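## Task

Weigh tube A (orange cap, currently in rack RK well B3) by standing it on the centre of the balance pan, closing the balance door and pressing PRINT, while tube C (green cap, in mixer MX bore A4) stays outside the balance's glass enclosure. Then seat tube A fully in bore C4 of dry block DB. Weigh tube C the same way, then seat it fully in RK well C5. Close the balance door. Seat tube B (yellow cap, in RK D6) fully in MX bore B5, press the mixer's START key and leave tube B in place until the green lamp on top of the mixer turns off. Move the SP lever up, pushed back to its furthest position. Throughout, other people's tubes must stay seated and must never be gripped, every station must remain upright on the bench mat, and at the end the gripper must be open and withdrawn.

## Robot and tools

Robot: a single six-joint arm with a two-finger parallel gripper. The fingers extend along the gripper's own +z axis and close along its y axis. The reported hand point (end_effector_position) sits midway between the finger pads, roughly 1 cm short of the tips. Joint order in results: waist, shoulder, elbow, wrist pitch, wrist yaw, wrist roll (rad, rad/s), then the finger-pad gap (m, m/s). Ranges in rad: waist -2.880..2.880, shoulder 0.000..3.142, elbow 0.000..3.019, wrist pitch -1.693..1.571, wrist yaw -1.571..1.571, wrist roll -2.094..2.094.

Scene frame: origin on the tabletop straight below the arm base; +z up; looking along +x, +y is to the left. Positions are metres, orientations are unit quaternions written w first (qw, qx, qy, qz). The base may be slightly tilted, and the reported hand position gets less exact at long reach.

Bench layout: rack RK is closest to the base. Behind it, left to right: magnet block MG, mixer MX, dry block DB, spectrophotometer SP, balance BAL. None is fastened. At any station, row A is the front row and column 1 the leftmost, viewed from its front. The balance door is the top glass pane; it slides away from the robot to open. PRINT is the white key on the balance's slanted front; with the door closed it lights the green lamp (even with nothing on the pan). The mixer's START key is on its slanted front; touching or bumping the shaking block aborts a run and lights a red lamp, after which START must be pressed again. START is ignored while running. Tubes placed in bores or wells must be pushed down to the bottom.

execute_actions(actions): actions is a list of actions; each action is a table of 1 to 15 rows, one row per 1/30 s control step, and if fewer than 15 rows are given the final row repeats to fill 15 steps. Each row is 8 numbers: x, y, z, qw, qx, qy, qz, opening. x, y, z is an absolute target for the hand point in the scene frame (metres); the quaternion is an absolute target orientation in the scene frame. opening runs from -1 (closed) to +1 (fully open, 0.094 m). An action is rejected if any target lies more than 0.6 m from the hand's position at that action's start, measured along any gripper axis. If any action is malformed, or the first fails that check against the latest state report, nothing runs. Repeat the desired quaternion in every row rather than copying a possibly drifted reported one. An empty list just returns the current state and images.

move(target, speed, blocking): target is one 8-number row as above, an absolute pose plus opening in the scene frame. The hand follows a straight path there, turning the short way. speed is the path's top speed in m/s, 0.002 to 0.5 (default 0.25); rotation is capped at twice that in rad/s. Path length in time is 0.5 to 10 s and it stops short if longer. The opening is applied at the start. The path ignores obstacles; the hand lags, may wander and may exceed speed near full reach. Faster contact and deeper overshoot past a contact mean harder impacts. With blocking=false the result comes after 0.5 s while the arm keeps going; until a result shows it ended, further moves and execute_actions are refused, so use wait or stop first. The result adds a move: line: done (settled near target), off_target, moving, held or fault, plus the limits hit (paced: command was clipped; held: a check blocked some steps, after which motion can surge) and distance to target.

wait(seconds): 0 to 10 s; the arm keeps its last command; returns early if a running move ends. stop(): brakes a running move (needs room to brake); fingers continue. zoom_image(camera, region): camera is cam_high or cam_wrist; region [x0, y0, x1, y1] in pixels of that camera's latest image, origin top-left, at most 504x504. cam_high is 896x504, cam_wrist 616x616 fisheye; calibration lines give K, distortion and T_world_to_cam. finished_scene(scene): ends the given scene irreversibly and reports success; the goal must already hold and stay held.

Controller behaviour: each control step clips the command to within 70 mm and 16 degrees of the measured pose, then damped inverse kinematics prioritises position over orientation. After an action the arm proceeds at most to its last clipped pose, so far targets need more actions. Motions often end a centimetre or more off, usually low. Tiny commands of a few mm may produce no motion. Hand target in a result shows the current driven pose. A pose unreachable line means the clearance check (which counts the mount under the base as arm) altered or blocked the command.

Gripping: grip_measured reports finger opening on the command scale; readings may be off by about 1 mm consistently. To hold, command about 0.03 below grip_measured (less for a gentler hold). Pad force limit is roughly 50 to 62 N, lower on thin parts, with a brief spike at first contact.

Results also give step readings (HELD marks blocked steps), joint torques (offset, noisy, nonzero in free air), and warnings: MOTOR HOT from 85 °C; at 100 °C an OVER-TEMPERATURE FAULT drops the arm. A FAULT line can end moves or waits.

Avoid: knocking anything off the table, dropping or slipping tubes, slamming, hard hits, heavy pushes, tipping stations off level, and gripping other people's tubes. Loose objects may occasionally get nudged by outside forces.

Each tool is called after "Emit:" as name([rows], argument=value, ...), one row to a line, values as JSON.

## Session

Emit:
execute_actions(actions=[])

Scene clock: 0.00 s.
end_effector_position=(-0.1326, +0.6414, +0.2092) grip_measured=+1.000 end_effector_quat_wxyz=(+0.306, +0.677, -0.627, -0.233)
Joint positions: [ 1.632  1.353  1.487 -1.046 -0.617 -0.074  0.094]
Joint velocities: [-0.015 -0.005 -0.007 -0.017  0.022 -0.066  0.   ]
Joint torques (N m, as the arm reports them, + toward a larger angle): no reading
Hand target: -0.132, +0.648, +0.210; +0.302, +0.678, -0.627, -0.236
camera_calibration (this result's frames):
cam_wrist: T_world_to_cam=[[0.715727, 0.0247382, -0.697942, 0.224116], [0.483807, -0.738283, 0.469967, 0.445526], [-0.503653, -0.674038, -0.540377, 0.605246], [0, 0, 0, 1]] pos_world=[-0.0711209, 0.731339, 0.274099]

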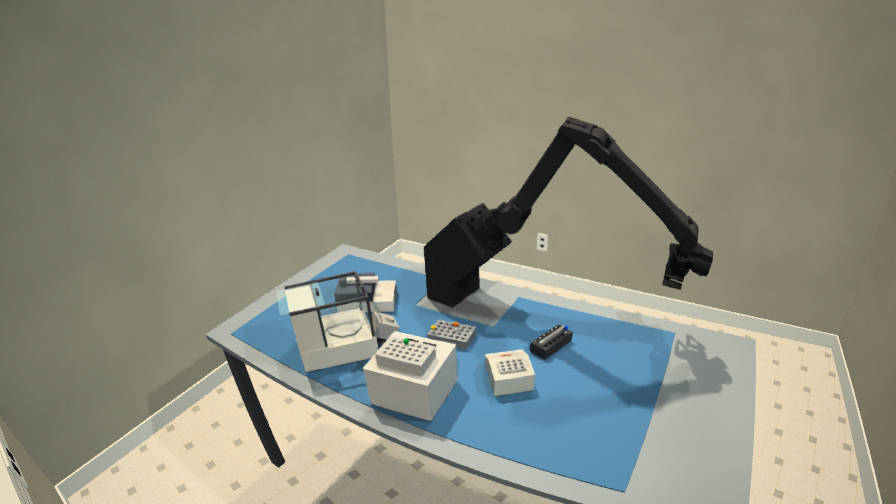

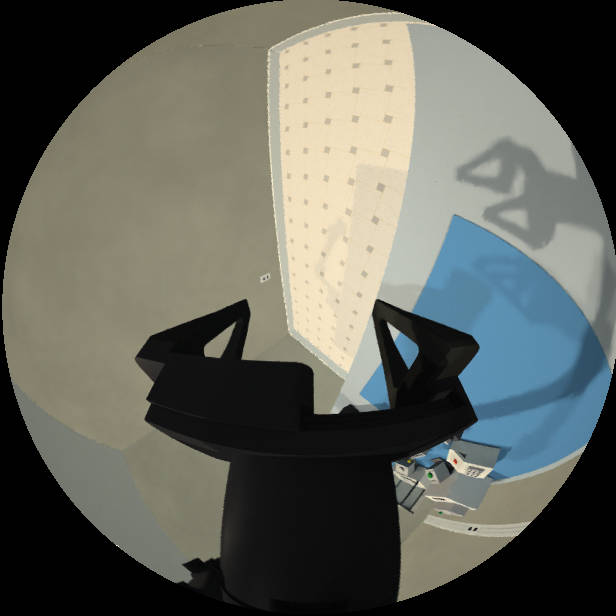

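Emit:
move(target=[0.2,0.42,0.30,0.12,-0.495,0.857,0.07,-0.35], speed=0.3)

Emit:
move(target=[0.30,0.0,0.31,0.139,0,0.99,0,-0.35], speed=0.3)

Emit:
zoom_image(camera="cam_wrist", region=[60,60,560,360])

Emit:
zoom_image(camera="cam_high", region=[270,250,600,430])

Scene clock: 2.60 s.
end_effector_position=(+0.2055, +0.4190, +0.3025) grip_measured=-0.347 end_effector_quat_wxyz=(+0.120, -0.492, +0.860, +0.062)
Joint positions: [ 0.663  0.624  0.777 -0.768 -0.513 -0.014  0.031]
Joint velocities: [-0.005 -0.005  0.002 -0.002  0.007  0.081 -0.001]
Joint torques (N m, as the arm reports them, + toward a larger angle): [ 0.26 -6.08  7.46  1.5  -0.03 -0.14]
Hand target: +0.205, +0.420, +0.303; +0.125, -0.503, +0.853, +0.065
Off the commanded pose: 0.006 m, 1 deg.
move: done
camera_calibration (this result's frames):
cam_wrist: T_world_to_cam=[[0.857387, -0.514174, 0.0226437, 0.0314906], [-0.490336, -0.802685, 0.339511, 0.34053], [-0.156392, -0.302195, -0.940329, 0.569838], [0, 0, 0, 1]] pos_world=[0.229093, 0.461732, 0.419508]

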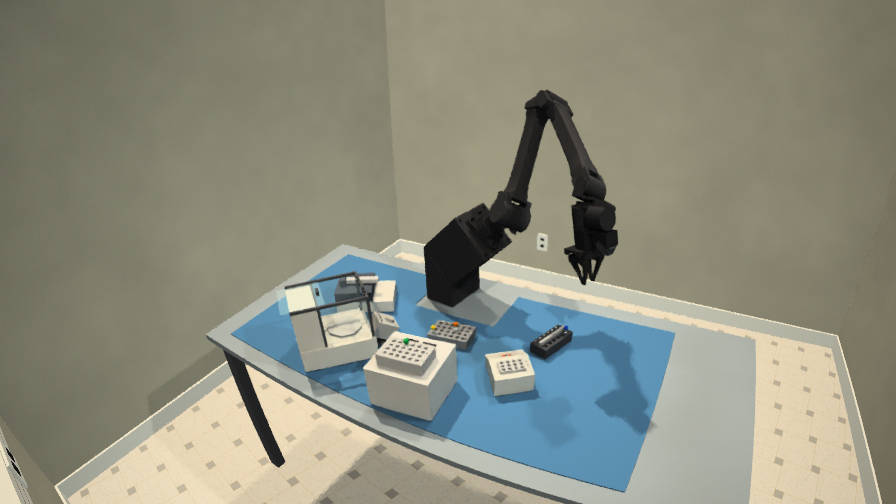

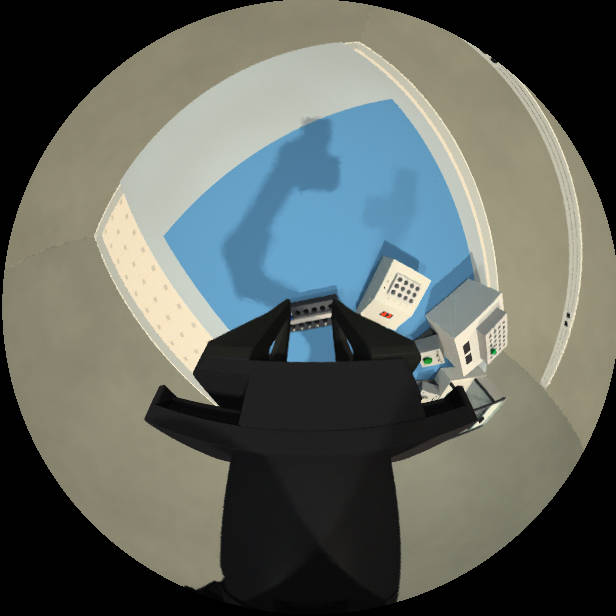

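Scene clock: 4.83 s.
end_effector_position=(+0.2857, -0.0086, +0.2960) grip_measured=-0.347 end_effector_quat_wxyz=(+0.123, +0.019, +0.992, -0.004)
Joint positions: [-0.618  1.419  0.552 -0.833 -0.834 -0.493  0.031]
Joint velocities: [ 0.005 -0.005 -0.002  0.007  0.051  0.051 -0.   ]
Joint torques (N m, as the arm reports them, + toward a larger angle): [-4.61 -1.32 10.62  1.32 -0.03 -0.08]
Hand target: +0.305, -0.011, +0.310; +0.139, -0.004, +0.990, -0.017
Off the commanded pose: 0.022 m, 3 deg.
move: off_target
camera_calibration (this result's frames):
cam_wrist: T_world_to_cam=[[-0.0451711, -0.99887, 0.0147859, -0.000963782], [-0.931059, 0.0474597, 0.36177, 0.165437], [-0.362062, 0.00257495, -0.93215, 0.506007], [0, 0, 0, 1]] pos_world=[0.337194, -0.0101172, 0.411839]

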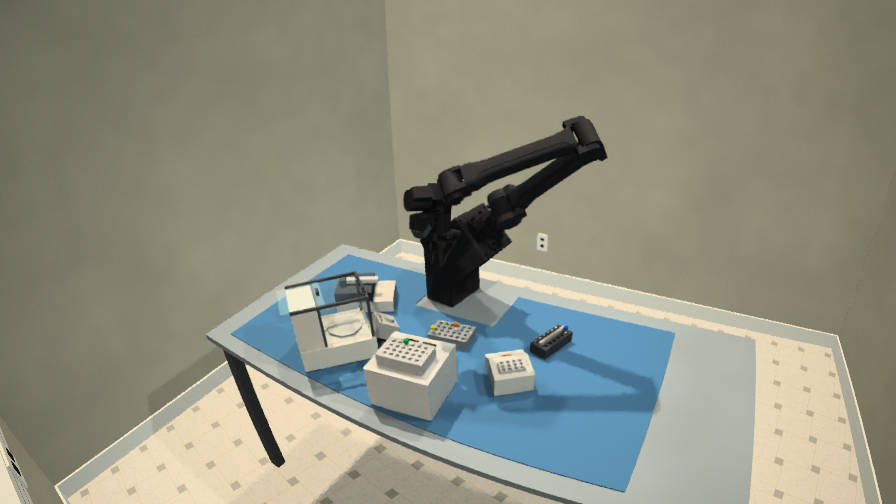

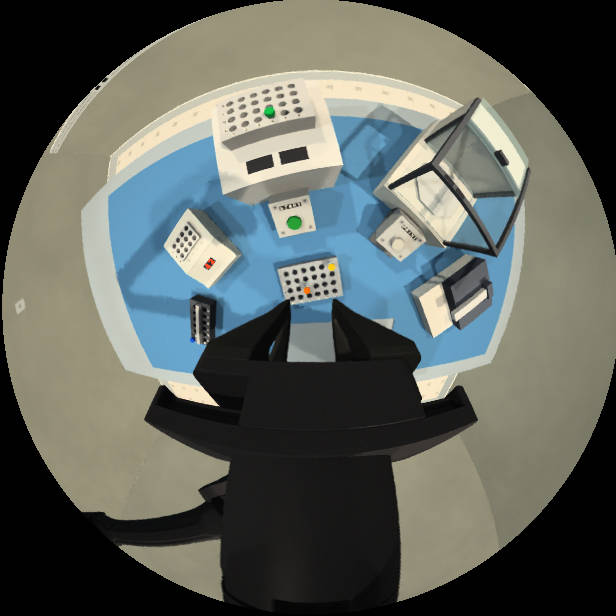

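Region (60, 60, 560, 360) of cam_wrist's 616x616 image, scaled by 1.008, with more detail than that image has; it fills the top 302 rows of this view, and the rest is white.

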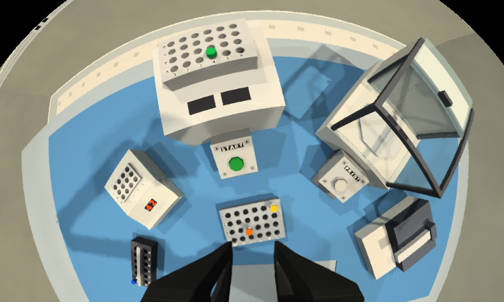

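Region (270, 250, 600, 430) of cam_high's 896x504 image, scaled by 1.527, with more detail than that image has; it fills the top 275 rows of this view, and the rest is white.

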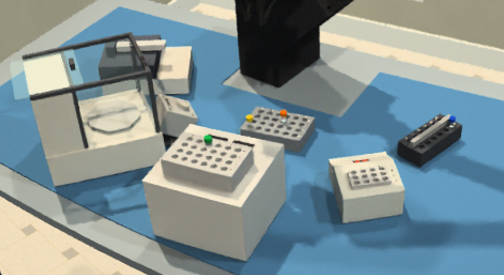

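Emit:
move(target=[0.235,-0.005,0.085,0.139,0,0.99,0,-0.35], speed=0.17)

Emit:
zoom_image(camera="cam_wrist", region=[250,230,380,340])

Scene clock: 7.07 s.
end_effector_position=(+0.2488, -0.0029, +0.0810) grip_measured=-0.347 end_effector_quat_wxyz=(+0.151, -0.012, +0.988, +0.009)
Joint positions: [ 0.003  2.116  0.233  0.895 -0.723  0.371  0.031]
Joint velocities: [ 0.005  0.005 -0.007  0.012  0.037  0.095  0.002]
Joint torques (N m, as the arm reports them, + toward a larger angle): [-5.09 -3.57 -3.71  1.74  0.23  0.24]
Hand target: +0.236, -0.002, +0.080; +0.141, +0.000, +0.990, +0.009
Off the commanded pose: 0.015 m, 2 deg.
move: off_target
camera_calibration (this result's frames):
cam_wrist: T_world_to_cam=[[0.0196314, -0.999802, -0.00315437, -0.00844708], [-0.951056, -0.0196473, 0.308394, 0.217749], [-0.308395, -0.00305424, -0.951253, 0.280359], [0, 0, 0, 1]] pos_world=[0.293718, -0.00331096, 0.199513]

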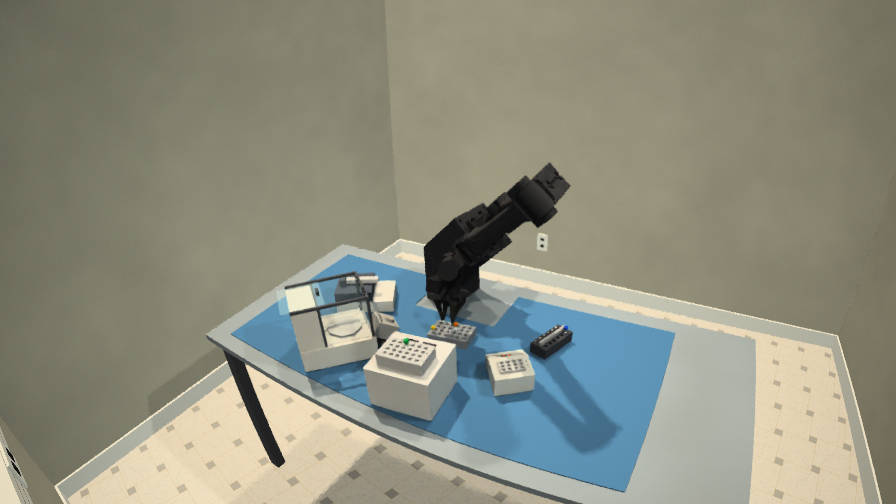

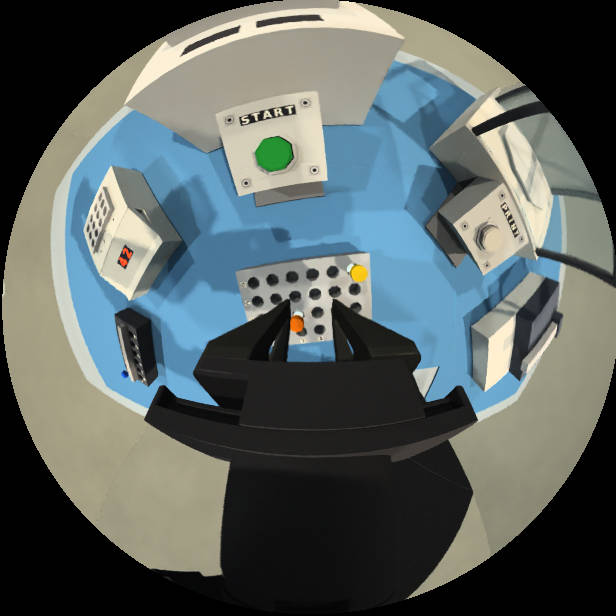

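Region (250, 230, 380, 340) of cam_wrist's 616x616 image, scaled by 3.877, with more detail than that image has; it fills the top 426 rows of this view, and the rest is white.

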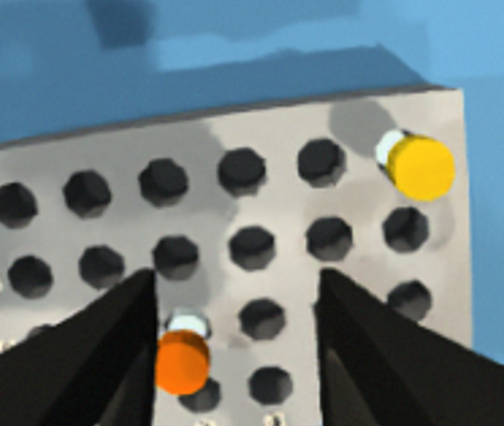

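Emit:
execute_actions(actions=[])

Scene clock: 9.10 s.
end_effector_position=(+0.2489, -0.0029, +0.0810) grip_measured=-0.347 end_effector_quat_wxyz=(+0.151, -0.010, +0.988, +0.009)
Joint positions: [ 0.003  2.116  0.233  0.896 -0.723  0.374  0.031]
Joint velocities: [-0.005 -0.015  0.002 -0.012  0.007 -0.007  0.001]
Joint torques (N m, as the arm reports them, + toward a larger angle): [-5.07 -3.57 -3.89  1.48  0.24  0.18]
Hand target: +0.236, -0.002, +0.080; +0.141, +0.000, +0.990, +0.009
Off the commanded pose: 0.015 m, 2 deg.
camera_calibration (this result's frames):
cam_wrist: T_world_to_cam=[[0.0166248, -0.999853, -0.00420604, -0.00758552], [-0.951172, -0.0171118, 0.308188, 0.21786], [-0.308215, -0.00112291, -0.951316, 0.280366], [0, 0, 0, 1]] pos_world=[0.293761, -0.0035416, 0.199543]

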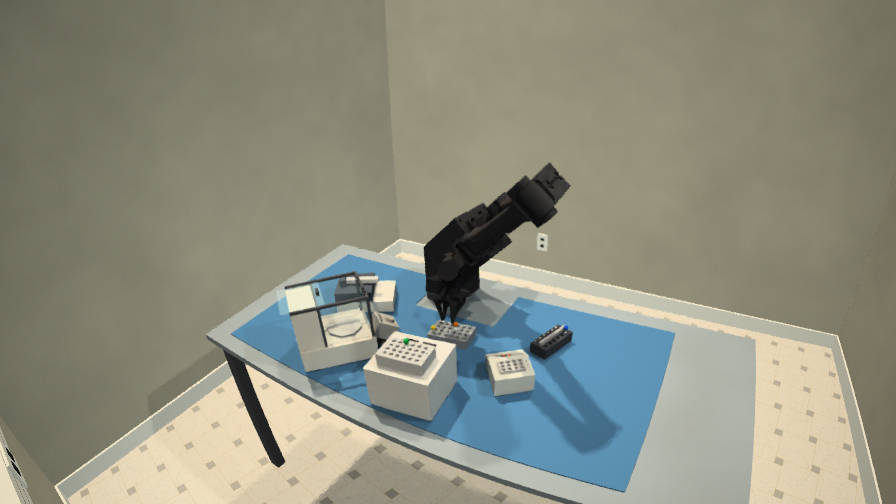

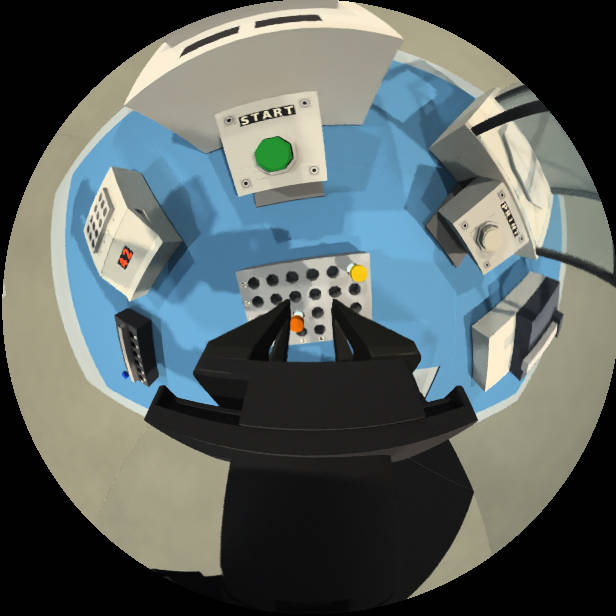

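Emit:
move(target=[0.225,0.010,0.12,0.139,0,0.99,0,-0.35], speed=0.1)

Emit:
move(target=[0.222,0.010,0.075,0.139,0,0.99,0,-0.35], speed=0.05)

Scene clock: 10.23 s.
end_effector_position=(+0.2279, +0.0108, +0.1201) grip_measured=-0.347 end_effector_quat_wxyz=(+0.141, +0.003, +0.990, +0.000)
Joint positions: [-0.079  1.84   0.152  0.601 -0.75   0.279  0.031]
Joint velocities: [ 0.005 -0.005  0.007 -0.012 -0.022 -0.051  0.001]
Joint torques (N m, as the arm reports them, + toward a larger angle): [-5.35 -3.6  -0.81  0.04  0.06 -0.12]
Hand target: +0.226, +0.010, +0.121; +0.139, -0.000, +0.990, -0.001
Off the commanded pose: 0.003 m, 0 deg.
move: done
camera_calibration (this result's frames):
cam_wrist: T_world_to_cam=[[-0.0118619, -0.999877, 0.0102973, 0.011368], [-0.9446, 0.0145831, 0.3279, 0.181911], [-0.32801, -0.00583733, -0.944656, 0.314863], [0, 0, 0, 1]] pos_world=[0.275246, 0.0105518, 0.237672]

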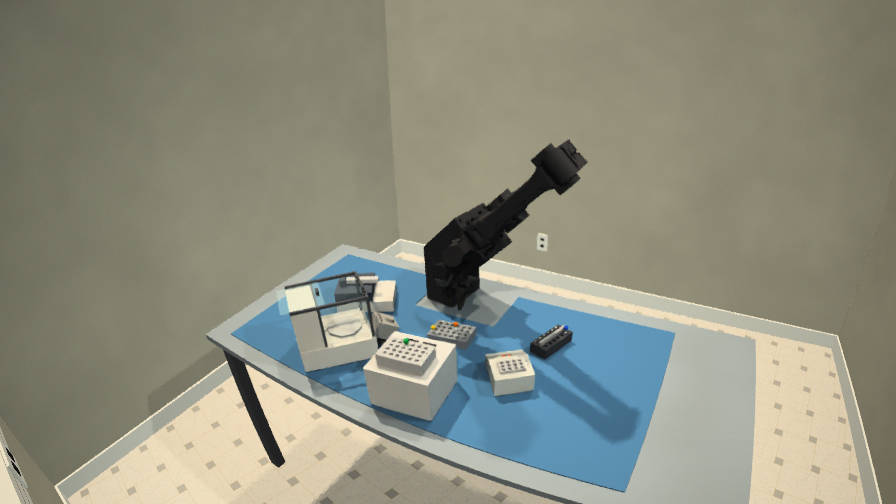

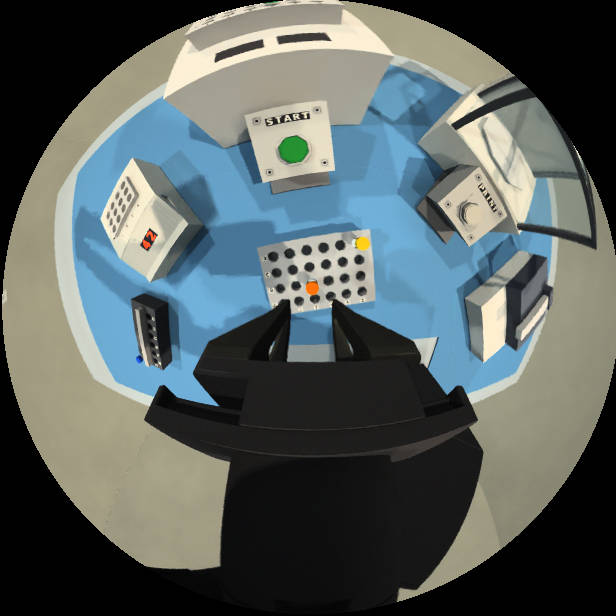

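Scene clock: 11.57 s.
end_effector_position=(+0.2199, +0.0098, +0.0761) grip_measured=-0.347 end_effector_quat_wxyz=(+0.139, -0.002, +0.990, +0.000)
Joint positions: [ 0.094  2.142  0.167  1.01  -0.663  0.461  0.031]
Joint velocities: [-0.005 -0.015  0.007  0.002  0.022  0.007 -0.   ]
Joint torques (N m, as the arm reports them, + toward a larger angle): [-4.5  -3.55 -3.04  1.55  0.22  0.19]
Hand target: +0.221, +0.011, +0.073; +0.139, +0.000, +0.990, +0.003
Off the commanded pose: 0.002 m, 0 deg.
move: done
camera_calibration (this result's frames):
cam_wrist: T_world_to_cam=[[-0.0020172, -0.999931, 0.0115326, 0.00839757], [-0.94357, 0.00572247, 0.331123, 0.188348], [-0.331166, -0.0102139, -0.943517, 0.271358], [0, 0, 0, 1]] pos_world=[0.267601, 0.0100908, 0.193568]

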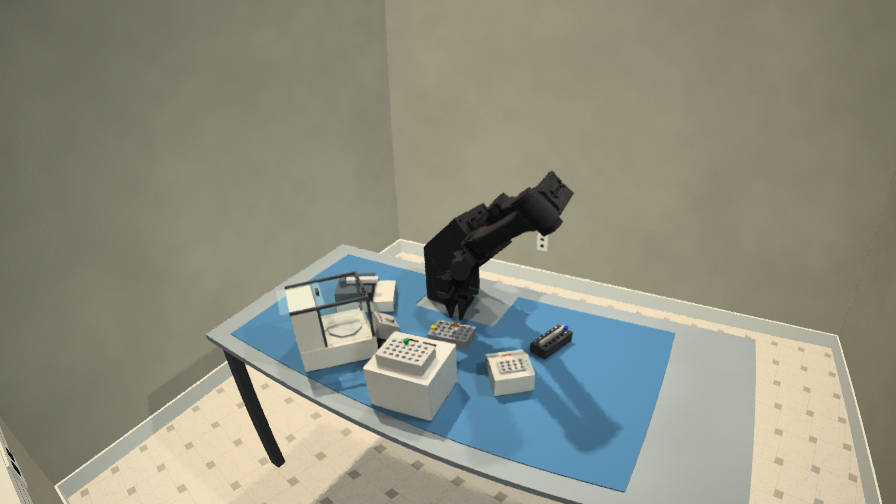

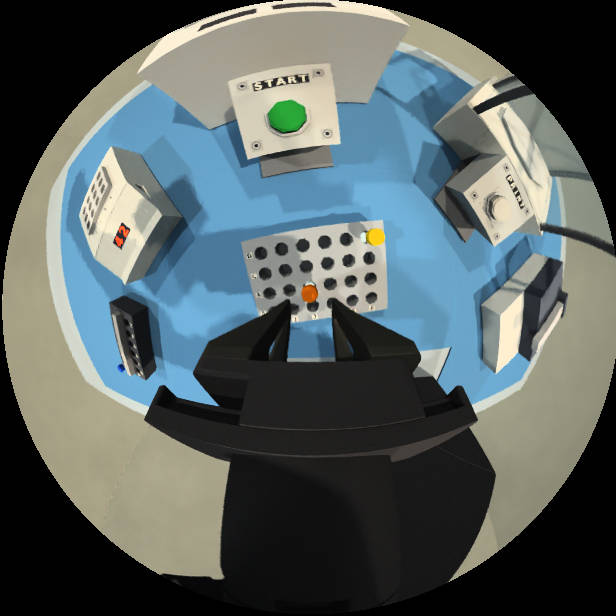

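Emit:
move(target=[0.234,0.011,0.051,0.139,0,0.99,0,-0.35], speed=0.03)

Emit:
zoom_image(camera="cam_wrist", region=[250,230,380,340])

Scene clock: 13.00 s.
end_effector_position=(+0.2333, +0.0108, +0.0545) grip_measured=-0.347 end_effector_quat_wxyz=(+0.140, -0.002, +0.990, -0.001)
Joint positions: [ 0.165  2.197  0.222  1.053 -0.618  0.533  0.031]
Joint velocities: [-0.015 -0.005 -0.007 -0.002 -0.022 -0.007 -0.   ]
Joint torques (N m, as the arm reports them, + toward a larger angle): [-4.69 -3.85 -3.38  1.35  0.24  0.23]
Hand target: +0.234, +0.012, +0.051; +0.139, +0.001, +0.990, +0.001
Off the commanded pose: 0.004 m, 0 deg.
move: done
camera_calibration (this result's frames):
cam_wrist: T_world_to_cam=[[-0.00281737, -0.999889, 0.0146245, 0.00971273], [-0.94404, 0.0074829, 0.329745, 0.208361], [-0.329818, -0.0128771, -0.943957, 0.255188], [0, 0, 0, 1]] pos_world=[0.280895, 0.0114386, 0.172039]

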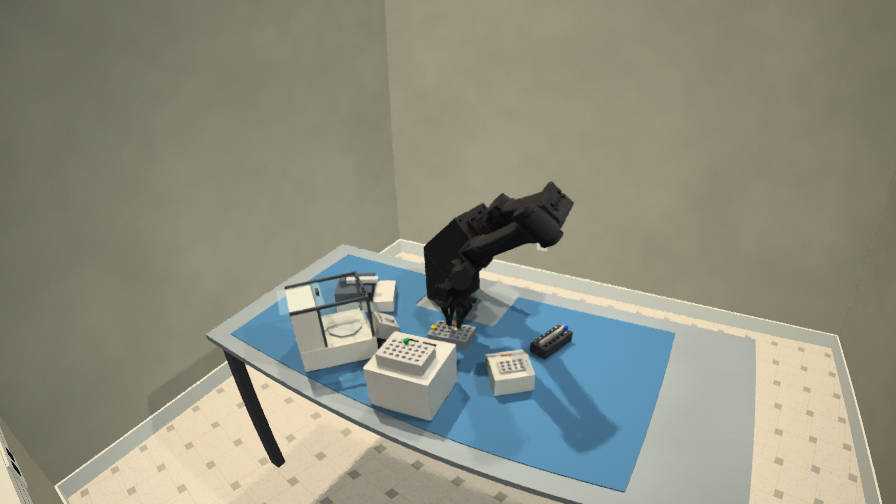

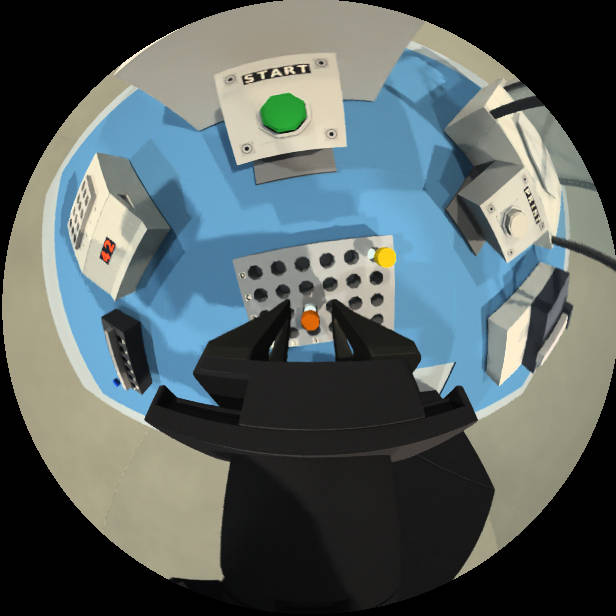

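Region (250, 230, 380, 340) of cam_wrist's 616x616 image, scaled by 3.877, with more detail than that image has; it fills the top 426 rows of this view, and the rest is white.

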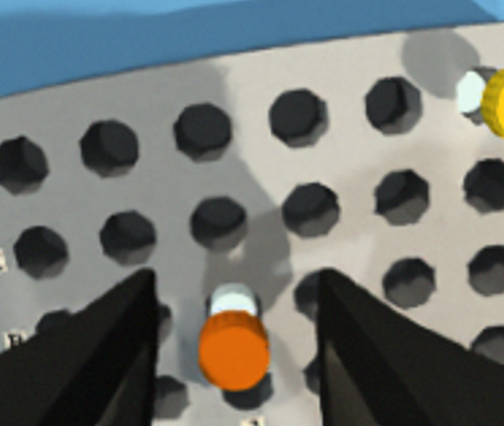

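Too far by ~6 mm.

Emit:
move(target=[0.222,0.011,0.085,0.139,0,0.99,0,-0.35], speed=0.06)

Emit:
move(target=[0.228,0.011,0.051,0.139,0,0.99,0,-0.35], speed=0.04)

Emit:
zoom_image(camera="cam_wrist", region=[250,230,380,340])

Scene clock: 14.13 s.
end_effector_position=(+0.2311, +0.0110, +0.0824) grip_measured=-0.347 end_effector_quat_wxyz=(+0.145, +0.000, +0.989, +0.002)
Joint positions: [ 0.066  2.081  0.179  0.935 -0.677  0.447  0.031]
Joint velocities: [-0.005 -0.015  0.002 -0.017 -0.037  0.022  0.001]
Joint torques (N m, as the arm reports them, + toward a larger angle): [-6.09 -4.94 -4.35  0.25  0.1  -0.14]
Hand target: +0.223, +0.010, +0.085; +0.139, -0.000, +0.990, -0.001
Off the commanded pose: 0.009 m, 1 deg.
move: done
camera_calibration (this result's frames):
cam_wrist: T_world_to_cam=[[-0.00639159, -0.999957, 0.00674345, 0.0109787], [-0.947437, 0.00821279, 0.319838, 0.19864], [-0.31988, -0.00434472, -0.947448, 0.278672], [0, 0, 0, 1]] pos_world=[0.27741, 0.0105576, 0.200421]

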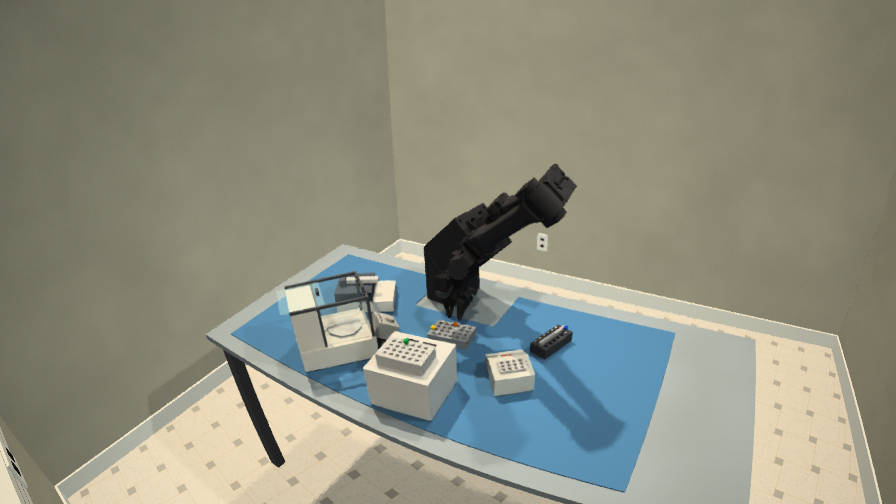

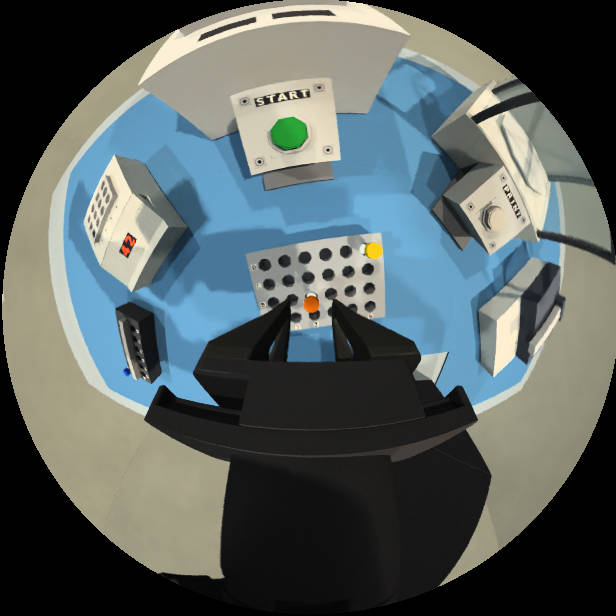

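Scene clock: 15.20 s.
end_effector_position=(+0.2261, +0.0104, +0.0535) grip_measured=-0.347 end_effector_quat_wxyz=(+0.139, -0.003, +0.990, -0.002)
Joint positions: [ 0.175  2.225  0.21   1.096 -0.613  0.54   0.031]
Joint velocities: [ 0.005 -0.005 -0.007  0.007  0.037  0.037 -0.   ]
Joint torques (N m, as the arm reports them, + toward a larger angle): [-4.75 -3.73 -3.66  1.51  0.31  0.2 ]
Hand target: +0.227, +0.012, +0.050; +0.139, +0.001, +0.990, +0.002
Off the commanded pose: 0.003 m, 0 deg.
move: done
camera_calibration (this result's frames):
cam_wrist: T_world_to_cam=[[-0.0018935, -0.999884, 0.0151148, 0.00903755], [-0.943104, 0.00681115, 0.332428, 0.201529], [-0.332492, -0.0136254, -0.943008, 0.252419], [0, 0, 0, 1]] pos_world=[0.274008, 0.0111032, 0.170903]

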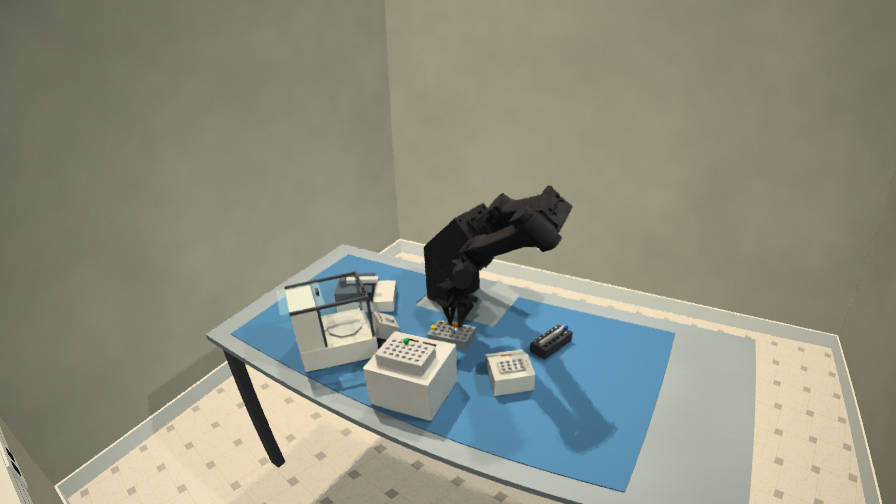

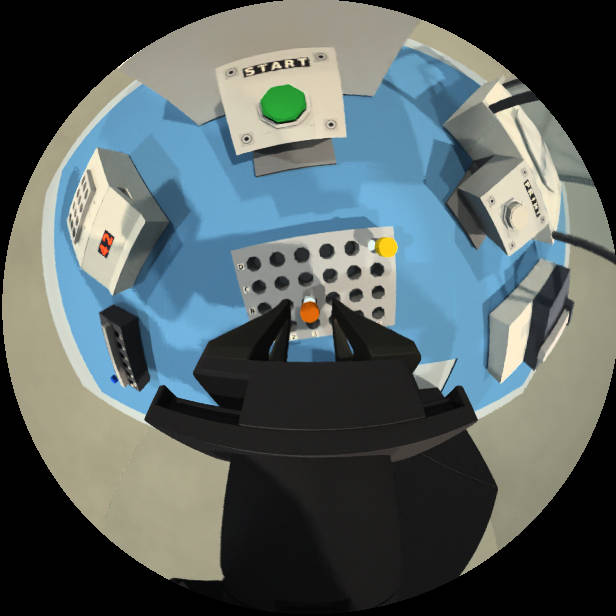

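Region (250, 230, 380, 340) of cam_wrist's 616x616 image, scaled by 3.877, with more detail than that image has; it fills the top 426 rows of this view, and the rest is white.

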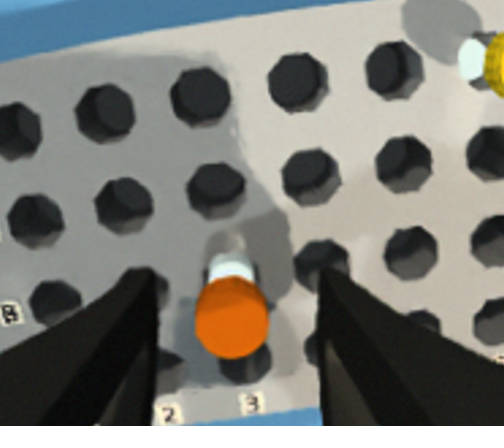

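Emit:
execute_actions([
  [[0.228,0.012,0.051,0.139,0,0.99,0,-0.45],[0.228,0.012,0.051,0.139,0,0.99,0,-0.55],[0.228,0.012,0.051,0.139,0,0.99,0,-0.62],[0.228,0.012,0.051,0.139,0,0.99,0,-0.68],[0.228,0.012,0.051,0.139,0,0.99,0,-0.72],[0.228,0.012,0.051,0.139,0,0.99,0,-0.74],[0.228,0.012,0.051,0.139,0,0.99,0,-0.76],[0.228,0.012,0.051,0.139,0,0.99,0,-0.77],[0.228,0.012,0.051,0.139,0,0.99,0,-0.78],[0.228,0.012,0.051,0.139,0,0.99,0,-0.79],[0.228,0.012,0.051,0.139,0,0.99,0,-0.805]],
])

Emit:
move(target=[0.217,0.012,0.10,0.139,0,0.99,0,-0.805], speed=0.05)

Emit:
move(target=[0.26,-0.12,0.31,0.1306,0.3386,0.9303,-0.0475,-0.805], speed=0.2)

Emit:
move(target=[0.42,-0.28,0.32,0.1306,0.3386,0.9303,-0.0475,-0.805], speed=0.2)

Scene clock: 16.23 s.
end_effector_position=(+0.2264, +0.0101, +0.0536) grip_measured=-0.778 end_effector_quat_wxyz=(+0.139, -0.000, +0.990, -0.002)
Joint positions: [ 0.175  2.225  0.21   1.096 -0.611  0.544  0.01 ]
Joint velocities: [-0.034 -0.005 -0.007  0.012 -0.007 -0.051 -0.   ]
Joint torques (N m, as the arm reports them, + toward a larger angle): [-4.77 -4.59 -3.72  0.91  0.29  0.16]
Hand target: +0.228, +0.012, +0.051; +0.139, +0.000, +0.990, +0.000
Off the commanded pose: 0.004 m, 0 deg.
Step readings (end_effector_position):
0: (+0.2262, +0.0104, +0.0536)
1: (+0.2263, +0.0103, +0.0536)
2: (+0.2264, +0.0102, +0.0536)
4: (+0.2264, +0.0101, +0.0536)
8: (+0.2264, +0.0101, +0.0536)
15: end_effector_position above
camera_calibration (this result's frames):
cam_wrist: T_world_to_cam=[[-0.0063428, -0.999859, 0.0155392, 0.00976993], [-0.94364, 0.0111271, 0.330786, 0.201977], [-0.330913, -0.0125653, -0.943578, 0.252278], [0, 0, 0, 1]] pos_world=[0.274138, 0.0106911, 0.171081]

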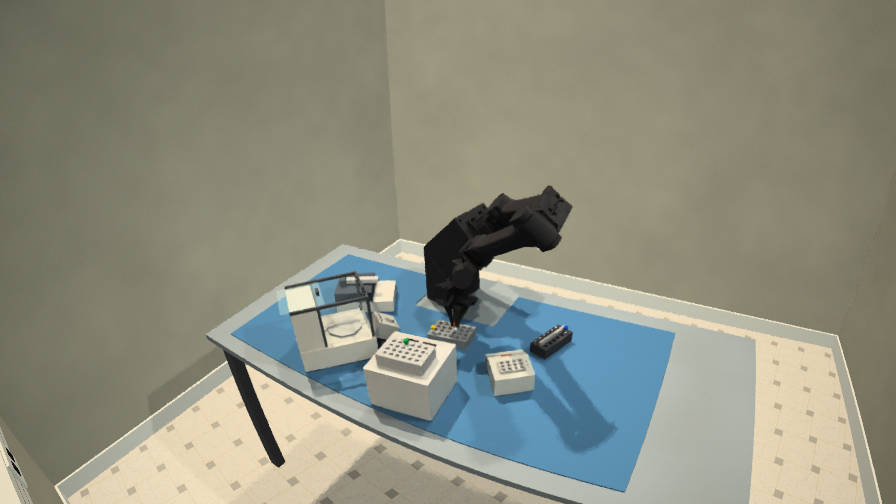

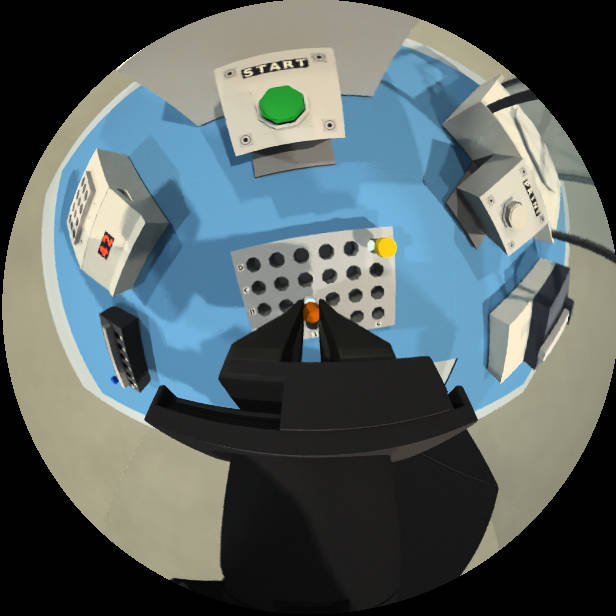

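Scene clock: 17.63 s.
end_effector_position=(+0.2261, +0.0117, +0.0987) grip_measured=-0.778 end_effector_quat_wxyz=(+0.144, -0.001, +0.990, +0.000)
Joint positions: [ 0.011  1.991  0.153  0.83  -0.705  0.383  0.01 ]
Joint velocities: [-0.005 -0.005 -0.012 -0.012  0.095 -0.007 -0.001]
Joint torques (N m, as the arm reports them, + toward a larger angle): [-5.74 -4.72 -3.43  0.25  0.07 -0.15]
Hand target: +0.218, +0.011, +0.101; +0.139, -0.001, +0.990, -0.002
Off the commanded pose: 0.009 m, 1 deg.
move: done
camera_calibration (this result's frames):
cam_wrist: T_world_to_cam=[[-0.00497101, -0.999933, 0.0104124, 0.01087], [-0.94697, 0.0080526, 0.32122, 0.188484], [-0.321283, -0.00826344, -0.946947, 0.292809], [0, 0, 0, 1]] pos_world=[0.272617, 0.0117711, 0.216617]

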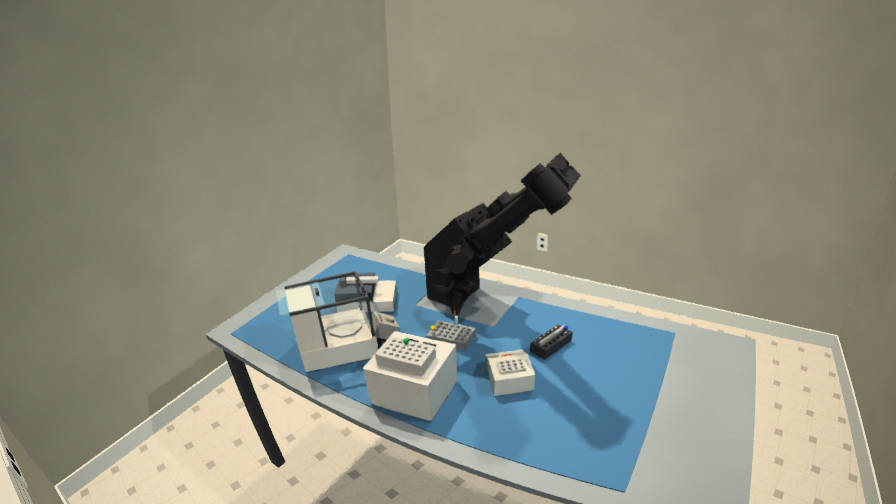

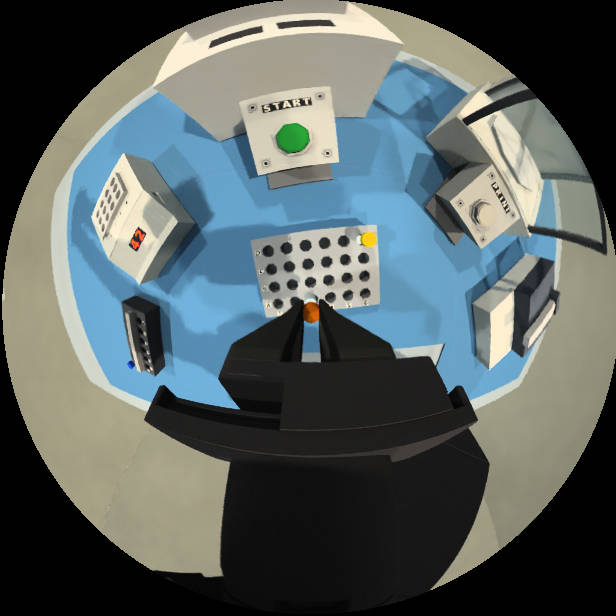

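Scene clock: 19.73 s.
end_effector_position=(+0.2476, -0.1193, +0.3069) grip_measured=-0.778 end_effector_quat_wxyz=(+0.127, +0.346, +0.928, -0.056)
Joint positions: [-0.853  1.648  0.588 -0.747 -0.621 -0.084  0.01 ]
Joint velocities: [-0.005  0.015  0.002 -0.022  0.066  0.022  0.001]
Joint torques (N m, as the arm reports them, + toward a larger angle): [-6.01 -1.33 10.68  0.33  0.14 -0.1 ]
Hand target: +0.258, -0.126, +0.316; +0.131, +0.339, +0.930, -0.060
Off the commanded pose: 0.013 m, 1 deg.
move: off_target
camera_calibration (this result's frames):
cam_wrist: T_world_to_cam=[[-0.661772, -0.749234, 0.0265856, 0.0653723], [-0.700953, 0.630928, 0.33256, 0.15287], [-0.265938, 0.201443, -0.942707, 0.505793], [0, 0, 0, 1]] pos_world=[0.284926, -0.14936, 0.424238]

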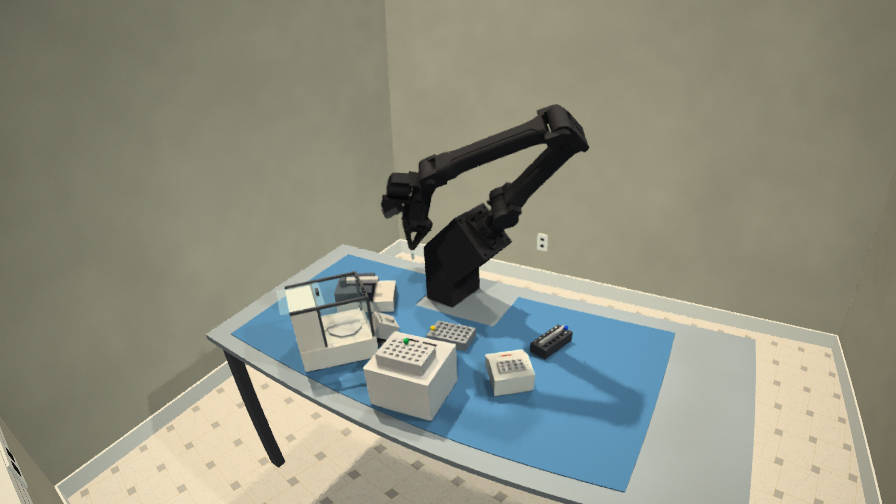

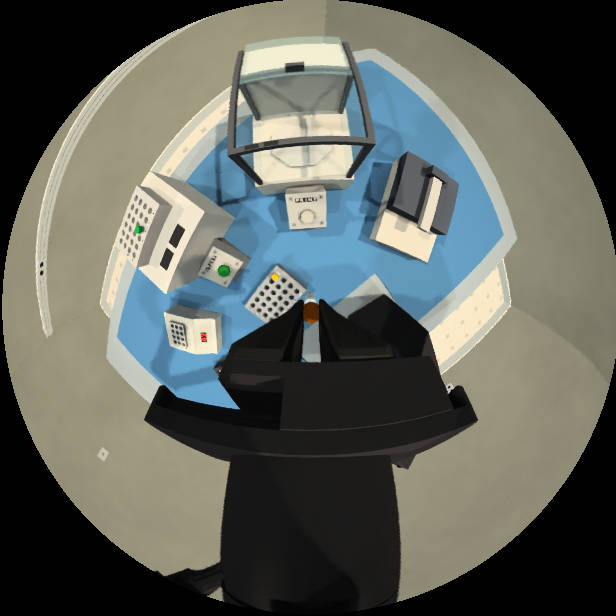

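Scene clock: 21.27 s.
end_effector_position=(+0.4063, -0.2774, +0.3179) grip_measured=-0.778 end_effector_quat_wxyz=(+0.132, +0.339, +0.930, -0.046)
Joint positions: [-0.794  2.192  1.197 -0.767 -0.656 -0.022  0.01 ]
Joint velocities: [-0.005  0.005  0.007 -0.022 -0.051  0.066 -0.   ]
Joint torques (N m, as the arm reports them, + toward a larger angle): [-9.23 -9.03 10.69  0.12 -0.03  0.17]
Hand target: +0.420, -0.278, +0.319; +0.131, +0.338, +0.931, -0.047
Off the commanded pose: 0.014 m, 0 deg.
move: off_target
camera_calibration (this result's frames):
cam_wrist: T_world_to_cam=[[-0.648683, -0.761017, 0.00788955, 0.0490178], [-0.716682, 0.614315, 0.330126, 0.362791], [-0.256079, 0.208493, -0.943904, 0.588572], [0, 0, 0, 1]] pos_world=[0.442523, -0.308278, 0.435402]

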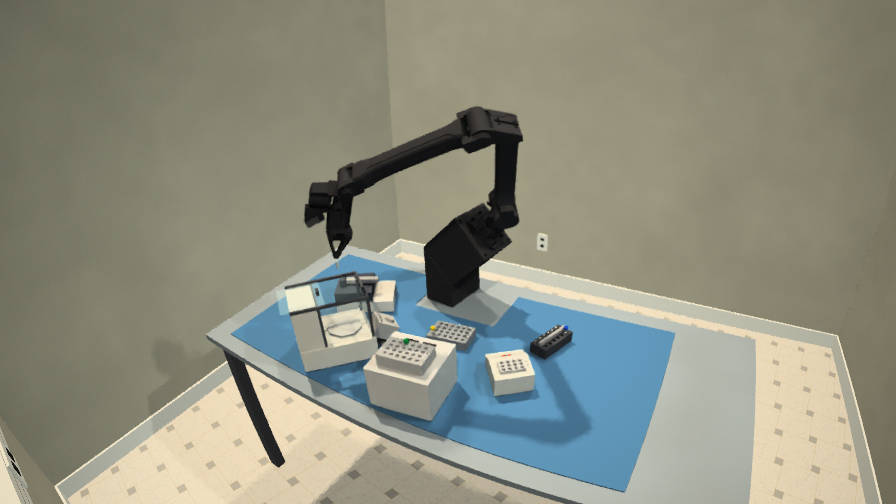

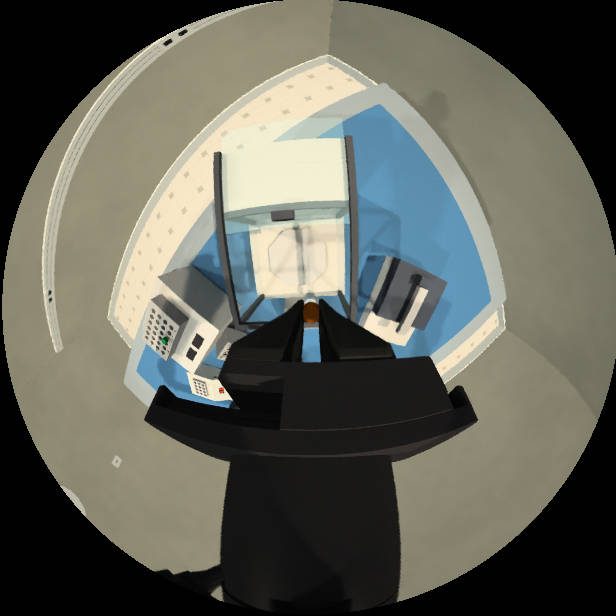

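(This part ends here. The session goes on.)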